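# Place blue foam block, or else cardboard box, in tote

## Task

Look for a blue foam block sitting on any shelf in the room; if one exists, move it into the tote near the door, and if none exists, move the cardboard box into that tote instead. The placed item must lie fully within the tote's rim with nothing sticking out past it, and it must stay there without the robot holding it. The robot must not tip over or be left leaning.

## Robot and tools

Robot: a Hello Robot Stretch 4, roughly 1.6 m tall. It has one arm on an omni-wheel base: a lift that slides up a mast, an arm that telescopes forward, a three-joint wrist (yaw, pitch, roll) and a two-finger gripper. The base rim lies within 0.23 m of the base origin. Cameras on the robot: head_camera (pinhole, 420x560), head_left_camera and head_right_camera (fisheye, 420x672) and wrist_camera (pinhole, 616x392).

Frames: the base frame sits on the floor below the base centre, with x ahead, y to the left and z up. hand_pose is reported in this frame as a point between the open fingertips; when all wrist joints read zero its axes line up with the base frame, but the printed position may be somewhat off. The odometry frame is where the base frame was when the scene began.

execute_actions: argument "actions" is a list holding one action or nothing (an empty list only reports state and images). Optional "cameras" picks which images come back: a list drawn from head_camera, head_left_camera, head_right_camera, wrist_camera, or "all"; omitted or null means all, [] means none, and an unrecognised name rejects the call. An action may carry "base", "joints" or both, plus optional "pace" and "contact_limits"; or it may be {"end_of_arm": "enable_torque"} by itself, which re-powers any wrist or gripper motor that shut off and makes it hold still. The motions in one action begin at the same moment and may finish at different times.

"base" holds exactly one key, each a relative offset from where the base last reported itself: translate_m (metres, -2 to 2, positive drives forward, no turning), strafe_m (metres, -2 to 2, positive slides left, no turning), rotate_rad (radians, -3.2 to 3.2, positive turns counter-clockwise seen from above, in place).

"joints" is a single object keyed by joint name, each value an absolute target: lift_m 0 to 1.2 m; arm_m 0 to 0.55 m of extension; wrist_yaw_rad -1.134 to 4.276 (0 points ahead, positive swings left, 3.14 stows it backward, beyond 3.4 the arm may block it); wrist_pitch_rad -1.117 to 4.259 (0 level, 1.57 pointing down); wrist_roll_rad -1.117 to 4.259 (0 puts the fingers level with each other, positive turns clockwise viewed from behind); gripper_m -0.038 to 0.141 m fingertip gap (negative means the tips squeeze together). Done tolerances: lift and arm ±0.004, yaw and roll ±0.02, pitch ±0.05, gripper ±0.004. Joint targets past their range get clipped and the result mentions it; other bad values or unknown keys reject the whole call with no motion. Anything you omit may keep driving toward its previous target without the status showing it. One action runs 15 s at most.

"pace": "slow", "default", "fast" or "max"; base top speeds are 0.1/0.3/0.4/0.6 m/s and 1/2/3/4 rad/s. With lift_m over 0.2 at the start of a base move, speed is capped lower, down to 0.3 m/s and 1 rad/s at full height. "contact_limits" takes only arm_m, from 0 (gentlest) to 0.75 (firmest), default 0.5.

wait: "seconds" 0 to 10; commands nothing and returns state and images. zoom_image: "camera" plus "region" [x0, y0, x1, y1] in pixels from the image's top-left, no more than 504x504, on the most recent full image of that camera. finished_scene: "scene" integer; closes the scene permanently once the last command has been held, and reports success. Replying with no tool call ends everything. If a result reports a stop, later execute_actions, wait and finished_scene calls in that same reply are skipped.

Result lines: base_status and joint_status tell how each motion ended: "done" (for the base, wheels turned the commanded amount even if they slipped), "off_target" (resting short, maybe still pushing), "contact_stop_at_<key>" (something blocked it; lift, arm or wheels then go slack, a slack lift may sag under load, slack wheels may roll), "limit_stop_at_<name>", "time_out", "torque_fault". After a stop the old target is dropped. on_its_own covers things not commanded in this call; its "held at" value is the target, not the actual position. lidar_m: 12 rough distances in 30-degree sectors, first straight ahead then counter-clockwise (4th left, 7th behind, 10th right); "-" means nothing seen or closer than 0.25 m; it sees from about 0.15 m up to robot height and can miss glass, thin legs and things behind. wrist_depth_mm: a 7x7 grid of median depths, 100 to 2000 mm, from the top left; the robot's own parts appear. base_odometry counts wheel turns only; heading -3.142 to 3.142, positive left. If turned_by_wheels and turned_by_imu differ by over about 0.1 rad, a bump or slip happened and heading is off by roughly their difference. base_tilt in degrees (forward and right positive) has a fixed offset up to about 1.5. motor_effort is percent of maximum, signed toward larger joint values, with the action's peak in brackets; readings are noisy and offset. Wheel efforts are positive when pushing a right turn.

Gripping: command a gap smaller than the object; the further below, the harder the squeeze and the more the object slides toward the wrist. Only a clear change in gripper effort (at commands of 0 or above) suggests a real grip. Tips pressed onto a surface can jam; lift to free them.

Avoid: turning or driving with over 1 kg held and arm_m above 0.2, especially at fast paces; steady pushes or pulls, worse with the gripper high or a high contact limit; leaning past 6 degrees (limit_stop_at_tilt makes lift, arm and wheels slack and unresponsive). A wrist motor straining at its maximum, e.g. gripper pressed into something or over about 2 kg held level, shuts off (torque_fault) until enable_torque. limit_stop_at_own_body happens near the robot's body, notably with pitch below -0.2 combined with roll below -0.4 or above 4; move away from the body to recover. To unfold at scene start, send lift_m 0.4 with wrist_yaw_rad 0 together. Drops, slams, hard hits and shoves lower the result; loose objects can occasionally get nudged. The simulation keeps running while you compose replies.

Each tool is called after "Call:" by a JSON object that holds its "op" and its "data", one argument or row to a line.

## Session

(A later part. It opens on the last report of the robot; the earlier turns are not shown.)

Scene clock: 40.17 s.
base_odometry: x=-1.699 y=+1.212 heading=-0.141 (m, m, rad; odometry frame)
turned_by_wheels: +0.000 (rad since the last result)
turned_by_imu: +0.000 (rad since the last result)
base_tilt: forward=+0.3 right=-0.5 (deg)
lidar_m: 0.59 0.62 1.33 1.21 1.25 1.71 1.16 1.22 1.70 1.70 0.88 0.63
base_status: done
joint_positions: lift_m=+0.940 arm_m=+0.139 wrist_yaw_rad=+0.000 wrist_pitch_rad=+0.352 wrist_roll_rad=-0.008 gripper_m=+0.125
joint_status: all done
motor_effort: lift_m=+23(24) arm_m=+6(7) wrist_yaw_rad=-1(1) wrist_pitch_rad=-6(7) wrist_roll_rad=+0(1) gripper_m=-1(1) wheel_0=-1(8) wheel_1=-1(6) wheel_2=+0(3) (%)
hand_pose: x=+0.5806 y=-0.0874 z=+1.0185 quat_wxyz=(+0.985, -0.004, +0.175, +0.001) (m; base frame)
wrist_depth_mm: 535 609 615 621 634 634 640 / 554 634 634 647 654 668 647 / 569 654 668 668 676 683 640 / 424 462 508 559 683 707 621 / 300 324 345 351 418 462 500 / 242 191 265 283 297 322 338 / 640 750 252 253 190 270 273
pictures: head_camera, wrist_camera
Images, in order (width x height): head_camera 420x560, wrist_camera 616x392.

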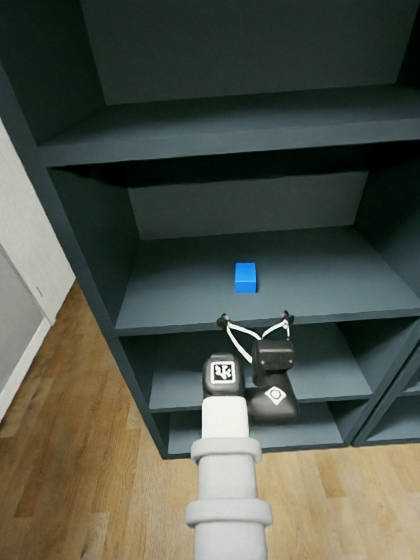

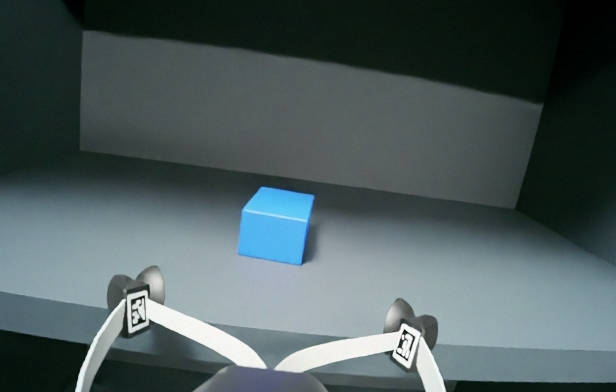

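Call:
{"op": "execute_actions", "data": {
  "actions": [
    {"joints": {"lift_m": 0.932, "arm_m": 0.295}, "pace": "default"}
  ],
  "cameras": ["head_camera", "wrist_camera"]
}}

Scene clock: 43.43 s.
base_odometry: x=-1.699 y=+1.212 heading=-0.141 (m, m, rad; odometry frame)
turned_by_wheels: +0.000 (rad since the last result)
turned_by_imu: +0.000 (rad since the last result)
base_tilt: forward=+0.3 right=-0.5 (deg)
lidar_m: 0.59 0.61 1.34 1.22 1.26 1.73 1.16 1.22 1.68 1.71 0.89 0.63
base_status: not commanded
joint_positions: lift_m=+0.932 arm_m=+0.294 wrist_yaw_rad=+0.000 wrist_pitch_rad=+0.352 wrist_roll_rad=-0.008 gripper_m=+0.125
joint_status: all done
motor_effort: lift_m=+17(21) arm_m=+6(5) wrist_yaw_rad=-1(1) wrist_pitch_rad=-6(7) wrist_roll_rad=-1(1) gripper_m=+1(1) wheel_0=-1(2) wheel_1=-1(1) wheel_2=+1(1) (%)
hand_pose: x=+0.7356 y=-0.0874 z=+1.0110 quat_wxyz=(+0.985, -0.004, +0.175, +0.001) (m; base frame)
wrist_depth_mm: 462 469 473 477 484 488 492 / 480 484 492 496 504 508 508 / 500 504 508 517 521 530 530 / 397 442 492 530 539 549 559 / 283 304 289 325 397 433 473 / 218 192 192 204 281 303 317 / 185 188 195 193 190 236 250
pictures: head_camera, wrist_camera
Images, in order (width x height): head_camera 420x560, wrist_camera 616x392.

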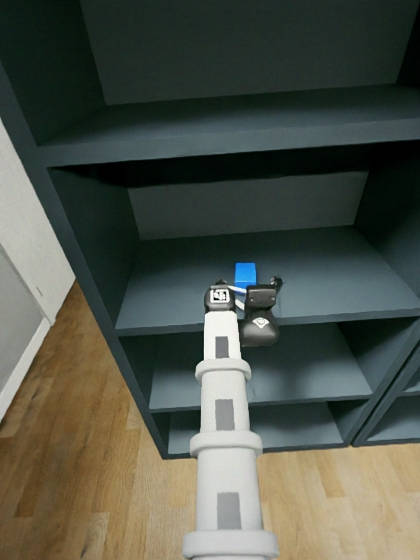

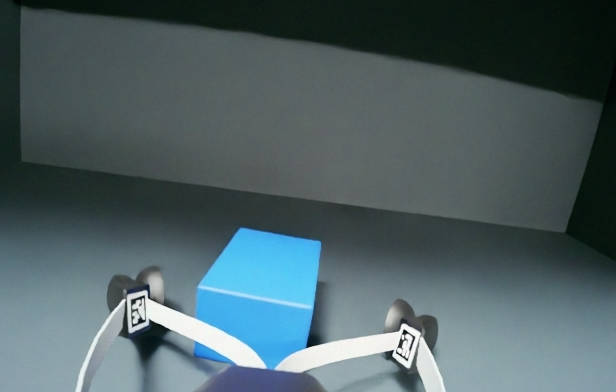

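Call:
{"op": "execute_actions", "data": {
  "actions": [
    {"base": {"strafe_m": 0.01}, "joints": {"gripper_m": 0.01}, "pace": "default"}
  ],
  "cameras": ["head_camera", "wrist_camera"]
}}

Scene clock: 46.10 s.
base_odometry: x=-1.698 y=+1.222 heading=-0.141 (m, m, rad; odometry frame)
turned_by_wheels: +0.000 (rad since the last result)
turned_by_imu: +0.000 (rad since the last result)
base_tilt: forward=+0.4 right=-0.4 (deg)
lidar_m: 0.59 0.62 1.33 1.22 1.26 1.75 1.15 1.22 1.69 1.72 0.90 0.63
base_status: done
joint_positions: lift_m=+0.932 arm_m=+0.294 wrist_yaw_rad=+0.000 wrist_pitch_rad=+0.352 wrist_roll_rad=-0.008 gripper_m=+0.011
joint_status: all done
motor_effort: lift_m=+17(17) arm_m=+6(6) wrist_yaw_rad=-1(0) wrist_pitch_rad=-7(8) wrist_roll_rad=+1(0) gripper_m=-22(25) wheel_0=+1(7) wheel_1=+0(6) wheel_2=+0(2) (%)
hand_pose: x=+0.7356 y=-0.0874 z=+1.0109 quat_wxyz=(+0.985, -0.004, +0.175, +0.001) (m; base frame)
wrist_depth_mm: 462 466 473 477 480 484 488 / 480 484 492 496 500 508 508 / 500 508 512 521 525 530 530 / 397 439 488 535 539 554 559 / 282 306 312 252 397 433 469 / 218 177 180 181 285 303 317 / 174 184 181 180 178 236 249
pictures: head_camera, wrist_camera
Images, in order (width x height): head_camera 420x560, wrist_camera 616x392.

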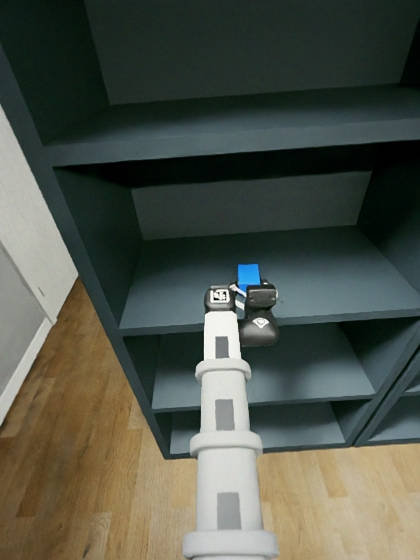

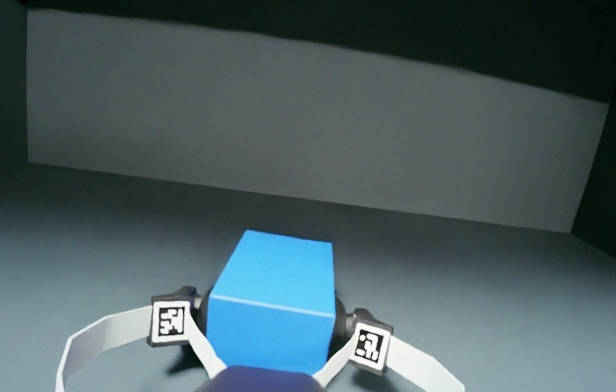

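Call:
{"op": "zoom_image", "data": {
  "camera": "wrist_camera",
  "region": [130, 210, 430, 392]
}}

Region (130, 210, 430, 392) of wrist_camera's 616x392 image, scaled by 1.680; it fills the top 306 rows of this view, and the rest is white.

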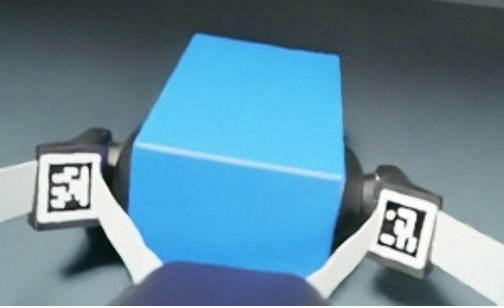

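Call:
{"op": "execute_actions", "data": {
  "actions": [
    {"joints": {"lift_m": 0.965}, "pace": "default"}
  ],
  "cameras": ["wrist_camera"]
}}

Scene clock: 47.93 s.
base_odometry: x=-1.698 y=+1.222 heading=-0.141 (m, m, rad; odometry frame)
turned_by_wheels: +0.000 (rad since the last result)
turned_by_imu: +0.000 (rad since the last result)
base_tilt: forward=+0.4 right=-0.5 (deg)
lidar_m: 0.58 0.62 1.32 1.21 1.25 1.74 1.15 1.20 1.69 1.72 0.89 0.62
base_status: not commanded
joint_positions: lift_m=+0.965 arm_m=+0.294 wrist_yaw_rad=+0.000 wrist_pitch_rad=+0.353 wrist_roll_rad=-0.008 gripper_m=+0.011
joint_status: all done
motor_effort: lift_m=+24(25) arm_m=+6(6) wrist_yaw_rad=-1(0) wrist_pitch_rad=-8(8) wrist_roll_rad=+0(1) gripper_m=-23(24) wheel_0=+1(1) wheel_1=+0(0) wheel_2=+0(0) (%)
hand_pose: x=+0.7356 y=-0.0874 z=+1.0433 quat_wxyz=(+0.984, -0.004, +0.175, +0.001) (m; base frame)
wrist_depth_mm: 462 466 473 477 484 488 492 / 477 484 492 496 500 508 512 / 500 504 512 517 521 525 535 / 484 512 525 539 544 554 554 / 345 373 382 251 484 535 569 / 265 177 179 181 349 368 392 / 213 225 181 180 178 287 303
pictures: wrist_camera
Images, in order (width x height): wrist_camera 616x392.

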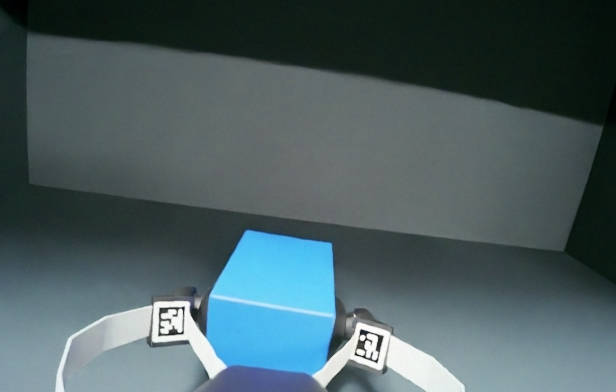

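Call:
{"op": "execute_actions", "data": {
  "actions": [
    {"joints": {"arm_m": 0.0}, "pace": "fast"}
  ],
  "cameras": ["wrist_camera", "head_camera"]
}}

Scene clock: 51.40 s.
base_odometry: x=-1.698 y=+1.222 heading=-0.141 (m, m, rad; odometry frame)
turned_by_wheels: +0.000 (rad since the last result)
turned_by_imu: +0.000 (rad since the last result)
base_tilt: forward=+0.3 right=-0.2 (deg)
lidar_m: 0.58 0.63 1.32 1.21 1.25 1.72 1.14 1.21 1.68 1.71 0.91 0.62
base_status: not commanded
joint_positions: lift_m=+0.965 arm_m=+0.001 wrist_yaw_rad=+0.000 wrist_pitch_rad=+0.353 wrist_roll_rad=-0.008 gripper_m=+0.011
joint_status: all done
motor_effort: lift_m=+23(23) arm_m=-6(7) wrist_yaw_rad=+0(1) wrist_pitch_rad=-8(9) wrist_roll_rad=-1(0) gripper_m=-24(24) wheel_0=+1(1) wheel_1=+0(0) wheel_2=+0(0) (%)
hand_pose: x=+0.4427 y=-0.0875 z=+1.0432 quat_wxyz=(+0.984, -0.004, +0.176, +0.001) (m; base frame)
wrist_depth_mm: 517 732 750 741 759 759 691 / 530 759 768 778 788 788 676 / 554 778 798 809 820 820 654 / 492 539 609 683 788 809 640 / 377 384 389 251 488 535 580 / 603 177 180 181 407 424 424 / 535 798 181 180 178 768 597
pictures: head_camera, wrist_camera
Images, in order (width x height): head_camera 420x560, wrist_camera 616x392.

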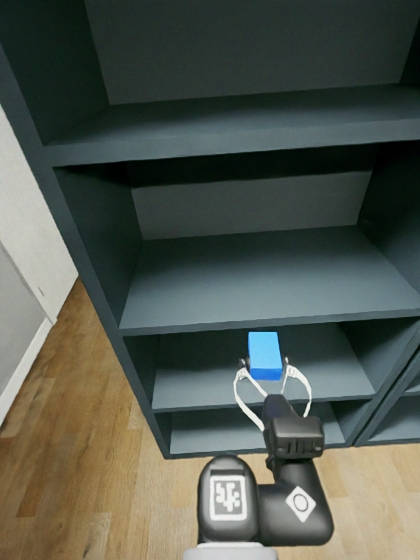

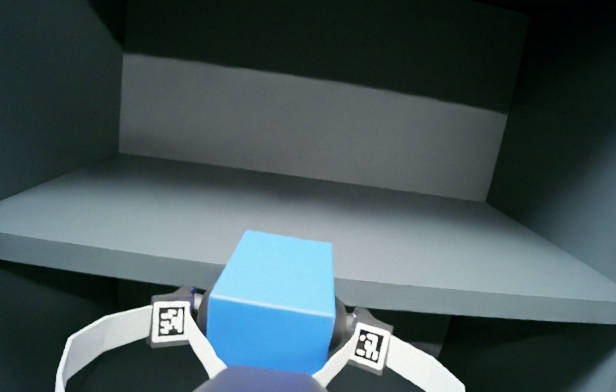

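Call:
{"op": "execute_actions", "data": {
  "actions": [
    {"base": {"strafe_m": 0.77}, "joints": {"lift_m": 0.36}, "pace": "max"}
  ]
}}

Scene clock: 55.47 s.
base_odometry: x=-1.590 y=+1.985 heading=-0.141 (m, m, rad; odometry frame)
turned_by_wheels: +0.000 (rad since the last result)
turned_by_imu: -0.002 (rad since the last result)
base_tilt: forward=+0.5 right=-0.5 (deg)
lidar_m: 2.15 0.73 0.50 0.47 0.48 0.61 1.73 1.30 1.68 2.47 0.85 0.74
base_status: done
joint_positions: lift_m=+0.360 arm_m=+0.001 wrist_yaw_rad=+0.000 wrist_pitch_rad=+0.353 wrist_roll_rad=-0.008 gripper_m=+0.011
joint_status: all done
motor_effort: lift_m=+19(22) arm_m=-6(6) wrist_yaw_rad=+0(0) wrist_pitch_rad=-9(9) wrist_roll_rad=+0(0) gripper_m=-23(23) wheel_0=+2(9) wheel_1=+0(8) wheel_2=+1(4) (%)
hand_pose: x=+0.4427 y=-0.0874 z=+0.4387 quat_wxyz=(+0.984, -0.004, +0.176, +0.001) (m; base frame)
wrist_depth_mm: 854 1205 - - - - 544 / 891 1308 - - - 723 521 / 931 1397 - - - 707 517 / 960 1464 1921 - - 683 500 / 976 1182 1205 251 1537 661 488 / 842 177 180 182 1060 634 469 / 676 715 182 180 178 597 466
pictures: head_camera, head_left_camera, head_right_camera, wrist_camera
Images, in order (width x height): head_camera 420x560, head_left_camera 420x672, head_right_camera 420x672, wrist_camera 616x392.

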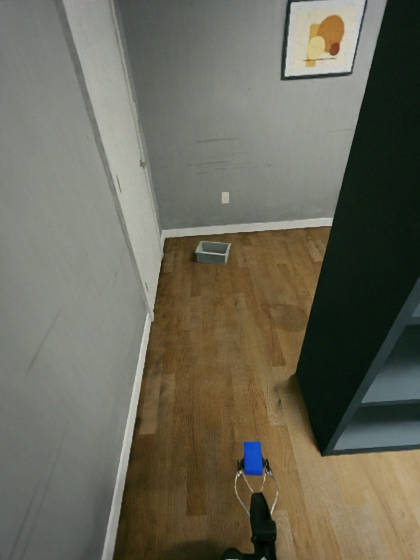

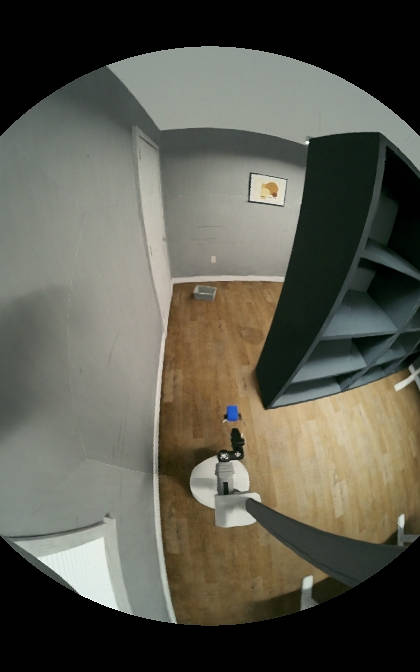

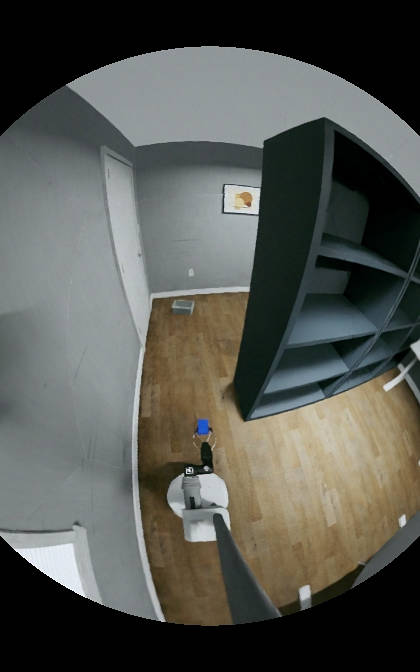

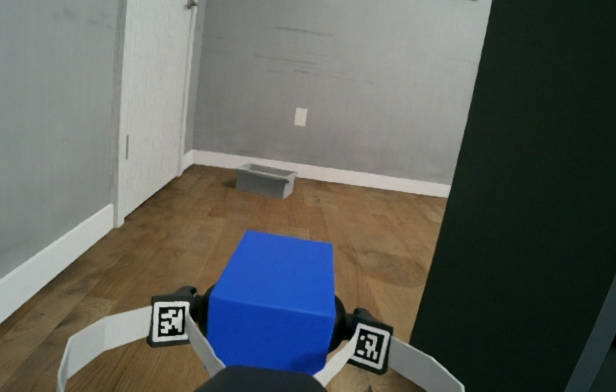

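Call:
{"op": "execute_actions", "data": {
  "actions": [
    {"base": {"rotate_rad": 0.065}, "pace": "fast"}
  ],
  "cameras": ["head_camera"]
}}

Call:
{"op": "execute_actions", "data": {
  "actions": [
    {"base": {"translate_m": 1.8}, "joints": {"lift_m": 0.39, "arm_m": 0.35, "wrist_pitch_rad": 1.92}, "pace": "max"}
  ]
}}

Scene clock: 57.00 s.
base_odometry: x=-1.590 y=+1.985 heading=-0.075 (m, m, rad; odometry frame)
turned_by_wheels: +0.065 (rad since the last result)
turned_by_imu: +0.066 (rad since the last result)
base_tilt: forward=+0.4 right=-0.4 (deg)
lidar_m: 1.61 0.68 0.48 0.48 0.47 0.66 1.82 1.31 1.78 2.09 0.79 0.74
base_status: done
joint_positions: lift_m=+0.360 arm_m=+0.001 wrist_yaw_rad=+0.000 wrist_pitch_rad=+0.353 wrist_roll_rad=-0.008 gripper_m=+0.011
joint_status: not commanded
motor_effort: lift_m=+18(19) arm_m=-6(6) wrist_yaw_rad=-1(1) wrist_pitch_rad=-9(9) wrist_roll_rad=-1(0) gripper_m=-23(22) wheel_0=+1(6) wheel_1=+1(4) wheel_2=+2(7) (%)
hand_pose: x=+0.4427 y=-0.0874 z=+0.4387 quat_wxyz=(+0.984, -0.004, +0.176, +0.001) (m; base frame)
wrist_depth_mm: 759 1078 1921 - - - 627 / 778 1138 - - - - 597 / 809 1205 - - - - 585 / 854 1281 1921 - - - 569 / 866 1118 1205 252 1537 768 549 / 809 177 179 181 1098 723 525 / 668 715 181 180 178 683 517
pictures: head_camera
Images, in order (width x height): head_camera 420x560.

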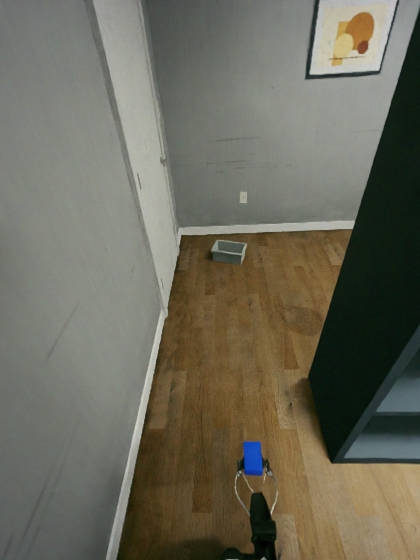

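Scene clock: 61.80 s.
base_odometry: x=+0.205 y=+1.849 heading=-0.075 (m, m, rad; odometry frame)
turned_by_wheels: +0.000 (rad since the last result)
turned_by_imu: -0.005 (rad since the last result)
base_tilt: forward=+0.2 right=-0.4 (deg)
lidar_m: 0.42 0.54 0.43 0.40 0.42 0.64 1.91 0.93 1.12 3.02 1.33 0.42
base_status: done
joint_positions: lift_m=+0.390 arm_m=+0.349 wrist_yaw_rad=+0.000 wrist_pitch_rad=+1.919 wrist_roll_rad=-0.008 gripper_m=+0.011
joint_status: all done
motor_effort: lift_m=+22(25) arm_m=+6(7) wrist_yaw_rad=-1(1) wrist_pitch_rad=+2(7) wrist_roll_rad=+0(2) gripper_m=-24(24) wheel_0=+0(6) wheel_1=-2(7) wheel_2=+1(12) (%)
hand_pose: x=+0.4214 y=-0.0874 z=+0.2968 quat_wxyz=(+0.574, -0.002, +0.819, +0.003) (m; base frame)
wrist_depth_mm: 445 445 387 436 452 455 455 / 462 462 462 466 462 469 469 / 477 473 477 484 480 484 488 / 500 504 415 504 469 508 512 / 525 525 521 251 459 535 535 / 549 177 179 181 549 554 559 / 564 480 181 180 178 585 585
pictures: head_camera, head_left_camera, head_right_camera, wrist_camera
Images, in order (width x height): head_camera 420x560, head_left_camera 420x672, head_right_camera 420x672, wrist_camera 616x392.

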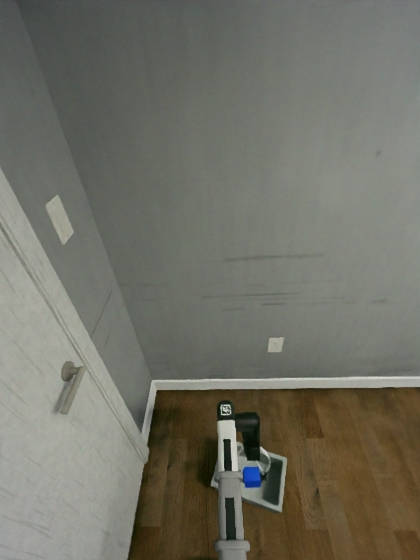

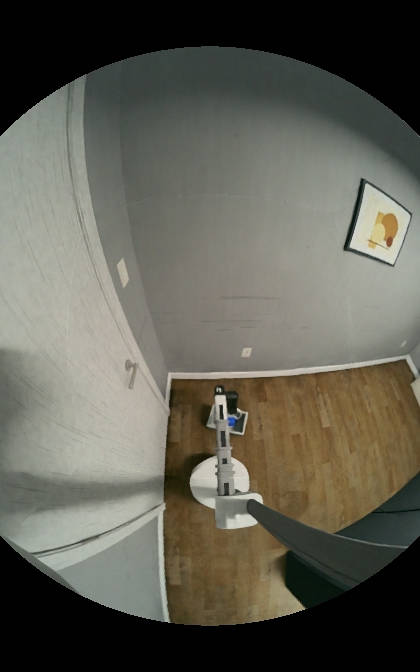

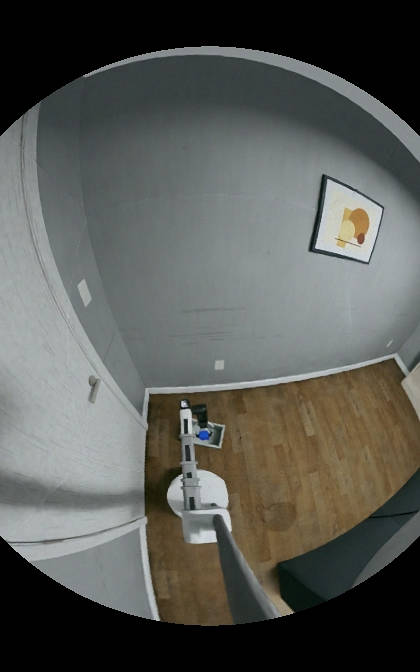

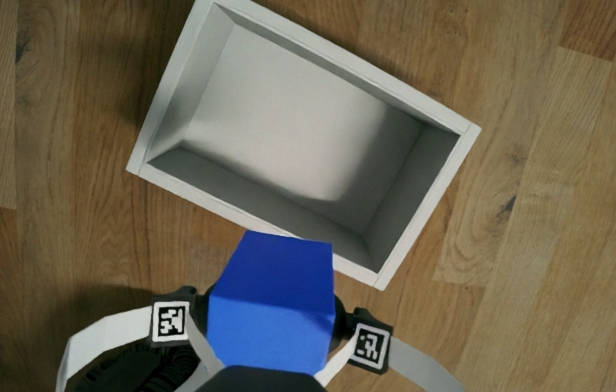

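Call:
{"op": "execute_actions", "data": {
  "actions": [
    {"joints": {"lift_m": 0.275, "arm_m": 0.41}, "pace": "fast"}
  ],
  "cameras": ["head_camera", "wrist_camera"]
}}

Scene clock: 65.67 s.
base_odometry: x=+0.205 y=+1.849 heading=-0.075 (m, m, rad; odometry frame)
turned_by_wheels: +0.000 (rad since the last result)
turned_by_imu: +0.000 (rad since the last result)
base_tilt: forward=+0.6 right=-0.5 (deg)
lidar_m: 0.44 0.52 0.44 0.41 0.44 0.65 1.89 0.92 1.12 3.01 1.32 0.42
base_status: not commanded
joint_positions: lift_m=+0.275 arm_m=+0.409 wrist_yaw_rad=+0.000 wrist_pitch_rad=+1.919 wrist_roll_rad=-0.008 gripper_m=+0.011
joint_status: all done
motor_effort: lift_m=+18(22) arm_m=+6(7) wrist_yaw_rad=-1(1) wrist_pitch_rad=+2(3) wrist_roll_rad=+0(0) gripper_m=-24(24) wheel_0=+0(0) wheel_1=-1(2) wheel_2=+1(1) (%)
hand_pose: x=+0.4814 y=-0.0874 z=+0.1823 quat_wxyz=(+0.574, -0.002, +0.819, +0.003) (m; base frame)
wrist_depth_mm: 342 338 342 345 347 347 349 / 353 276 322 355 359 357 359 / 368 293 368 370 368 375 375 / 382 315 384 384 387 382 392 / 397 320 373 251 397 306 410 / 418 177 180 181 349 424 430 / 433 439 181 180 178 445 445
pictures: head_camera, wrist_camera
Images, in order (width x height): head_camera 420x560, wrist_camera 616x392.

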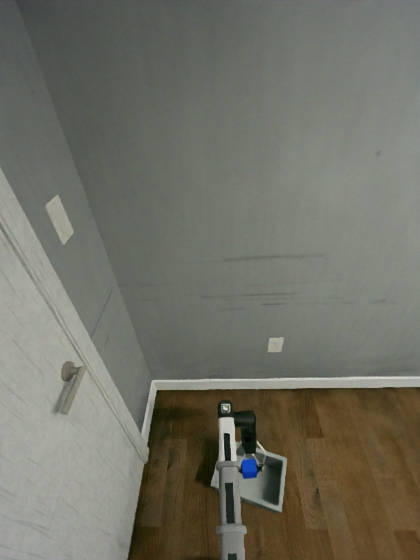

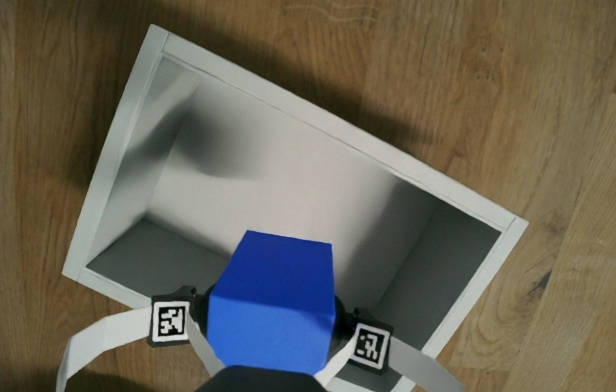

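Call:
{"op": "execute_actions", "data": {
  "actions": [
    {"joints": {"lift_m": 0.156}, "pace": "default"}
  ],
  "cameras": ["wrist_camera"]
}}

Scene clock: 67.80 s.
base_odometry: x=+0.205 y=+1.849 heading=-0.075 (m, m, rad; odometry frame)
turned_by_wheels: +0.000 (rad since the last result)
turned_by_imu: +0.000 (rad since the last result)
base_tilt: forward=+0.4 right=-0.4 (deg)
lidar_m: 0.61 0.55 0.43 0.40 0.44 0.64 1.90 0.94 1.12 3.02 1.32 0.42
base_status: not commanded
joint_positions: lift_m=+0.156 arm_m=+0.409 wrist_yaw_rad=+0.000 wrist_pitch_rad=+1.919 wrist_roll_rad=-0.008 gripper_m=+0.011
joint_status: all done
motor_effort: lift_m=+17(17) arm_m=+6(6) wrist_yaw_rad=-1(1) wrist_pitch_rad=+3(2) wrist_roll_rad=-1(0) gripper_m=-23(24) wheel_0=+0(0) wheel_1=-1(1) wheel_2=+1(1) (%)
hand_pose: x=+0.4814 y=-0.0874 z=+0.0633 quat_wxyz=(+0.574, -0.002, +0.819, +0.003) (m; base frame)
wrist_depth_mm: 123 124 234 236 236 236 236 / 143 189 129 242 245 244 245 / 162 245 250 134 252 254 255 / 185 256 259 260 139 262 266 / 215 270 268 251 273 251 148 / 221 177 179 181 283 253 207 / 189 216 182 180 178 228 -
pictures: wrist_camera
Images, in order (width x height): wrist_camera 616x392.

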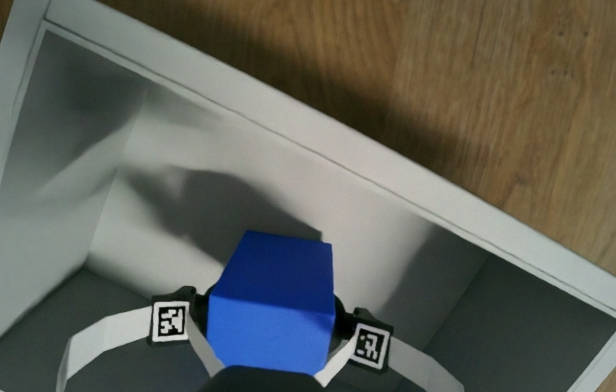

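Call:
{"op": "execute_actions", "data": {
  "actions": [
    {"joints": {"gripper_m": 0.09, "lift_m": 0.162}, "pace": "default"}
  ],
  "cameras": ["wrist_camera"]
}}

Scene clock: 94.70 s.
base_odometry: x=+0.205 y=+1.849 heading=-0.075 (m, m, rad; odometry frame)
turned_by_wheels: +0.000 (rad since the last result)
turned_by_imu: +0.000 (rad since the last result)
base_tilt: forward=+0.3 right=-0.3 (deg)
lidar_m: 0.62 0.54 0.43 0.41 0.44 0.63 1.87 0.93 1.13 3.01 1.33 0.41
base_status: not commanded
joint_positions: lift_m=+0.162 arm_m=+0.409 wrist_yaw_rad=+0.000 wrist_pitch_rad=+1.919 wrist_roll_rad=-0.008 gripper_m=+0.090
joint_status: all done
motor_effort: lift_m=+23(23) arm_m=+6(6) wrist_yaw_rad=-1(0) wrist_pitch_rad=+2(3) wrist_roll_rad=+0(1) gripper_m=-2(23) wheel_0=+0(0) wheel_1=-1(1) wheel_2=+1(1) (%)
hand_pose: x=+0.4813 y=-0.0874 z=+0.0689 quat_wxyz=(+0.574, -0.002, +0.819, +0.003) (m; base frame)
wrist_depth_mm: 128 129 238 241 241 240 242 / 143 189 134 247 249 250 250 / 162 250 255 140 257 260 260 / 186 263 266 266 147 266 272 / 214 276 272 267 278 257 154 / 221 214 191 192 287 254 208 / 198 217 196 193 233 230 -
pictures: wrist_camera
Images, in order (width x height): wrist_camera 616x392.

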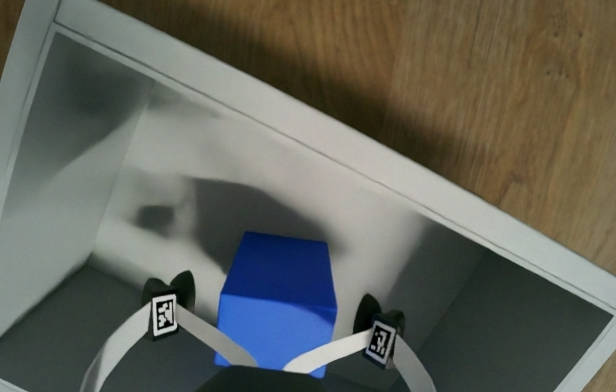

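Call:
{"op": "execute_actions", "data": {
  "actions": [
    {"joints": {"lift_m": 0.3}, "pace": "max"}
  ],
  "cameras": ["wrist_camera", "head_camera"]
}}

Scene clock: 96.03 s.
base_odometry: x=+0.205 y=+1.849 heading=-0.075 (m, m, rad; odometry frame)
turned_by_wheels: +0.000 (rad since the last result)
turned_by_imu: +0.000 (rad since the last result)
base_tilt: forward=+0.3 right=-0.5 (deg)
lidar_m: 0.43 0.55 0.43 0.41 0.42 0.63 1.90 0.94 1.12 3.01 1.32 0.41
base_status: not commanded
joint_positions: lift_m=+0.300 arm_m=+0.409 wrist_yaw_rad=+0.000 wrist_pitch_rad=+1.919 wrist_roll_rad=-0.008 gripper_m=+0.090
joint_status: all done
motor_effort: lift_m=+22(26) arm_m=+6(6) wrist_yaw_rad=+0(1) wrist_pitch_rad=+2(2) wrist_roll_rad=-1(1) gripper_m=-2(1) wheel_0=+0(0) wheel_1=-1(1) wheel_2=+1(1) (%)
hand_pose: x=+0.4813 y=-0.0874 z=+0.2069 quat_wxyz=(+0.574, -0.002, +0.819, +0.003) (m; base frame)
wrist_depth_mm: 364 364 366 368 370 368 370 / 375 373 340 379 382 384 382 / 392 330 392 394 394 399 402 / 410 353 407 404 410 410 415 / 427 322 394 421 421 342 436 / 449 214 319 387 330 455 455 / 466 466 462 324 260 477 477
pictures: head_camera, wrist_camera
Images, in order (width x height): head_camera 420x560, wrist_camera 616x392.

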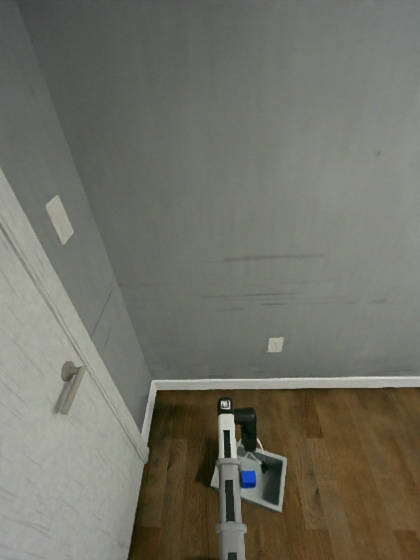

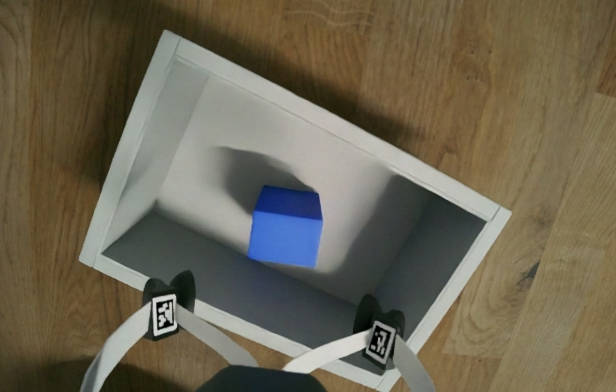

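The blue block is standing inside the tote, well clear of the edges, and the gripper is out.

Call:
{"op": "finished_scene", "data": {
  "scene": 1
}}

The scene is finished: the task was done.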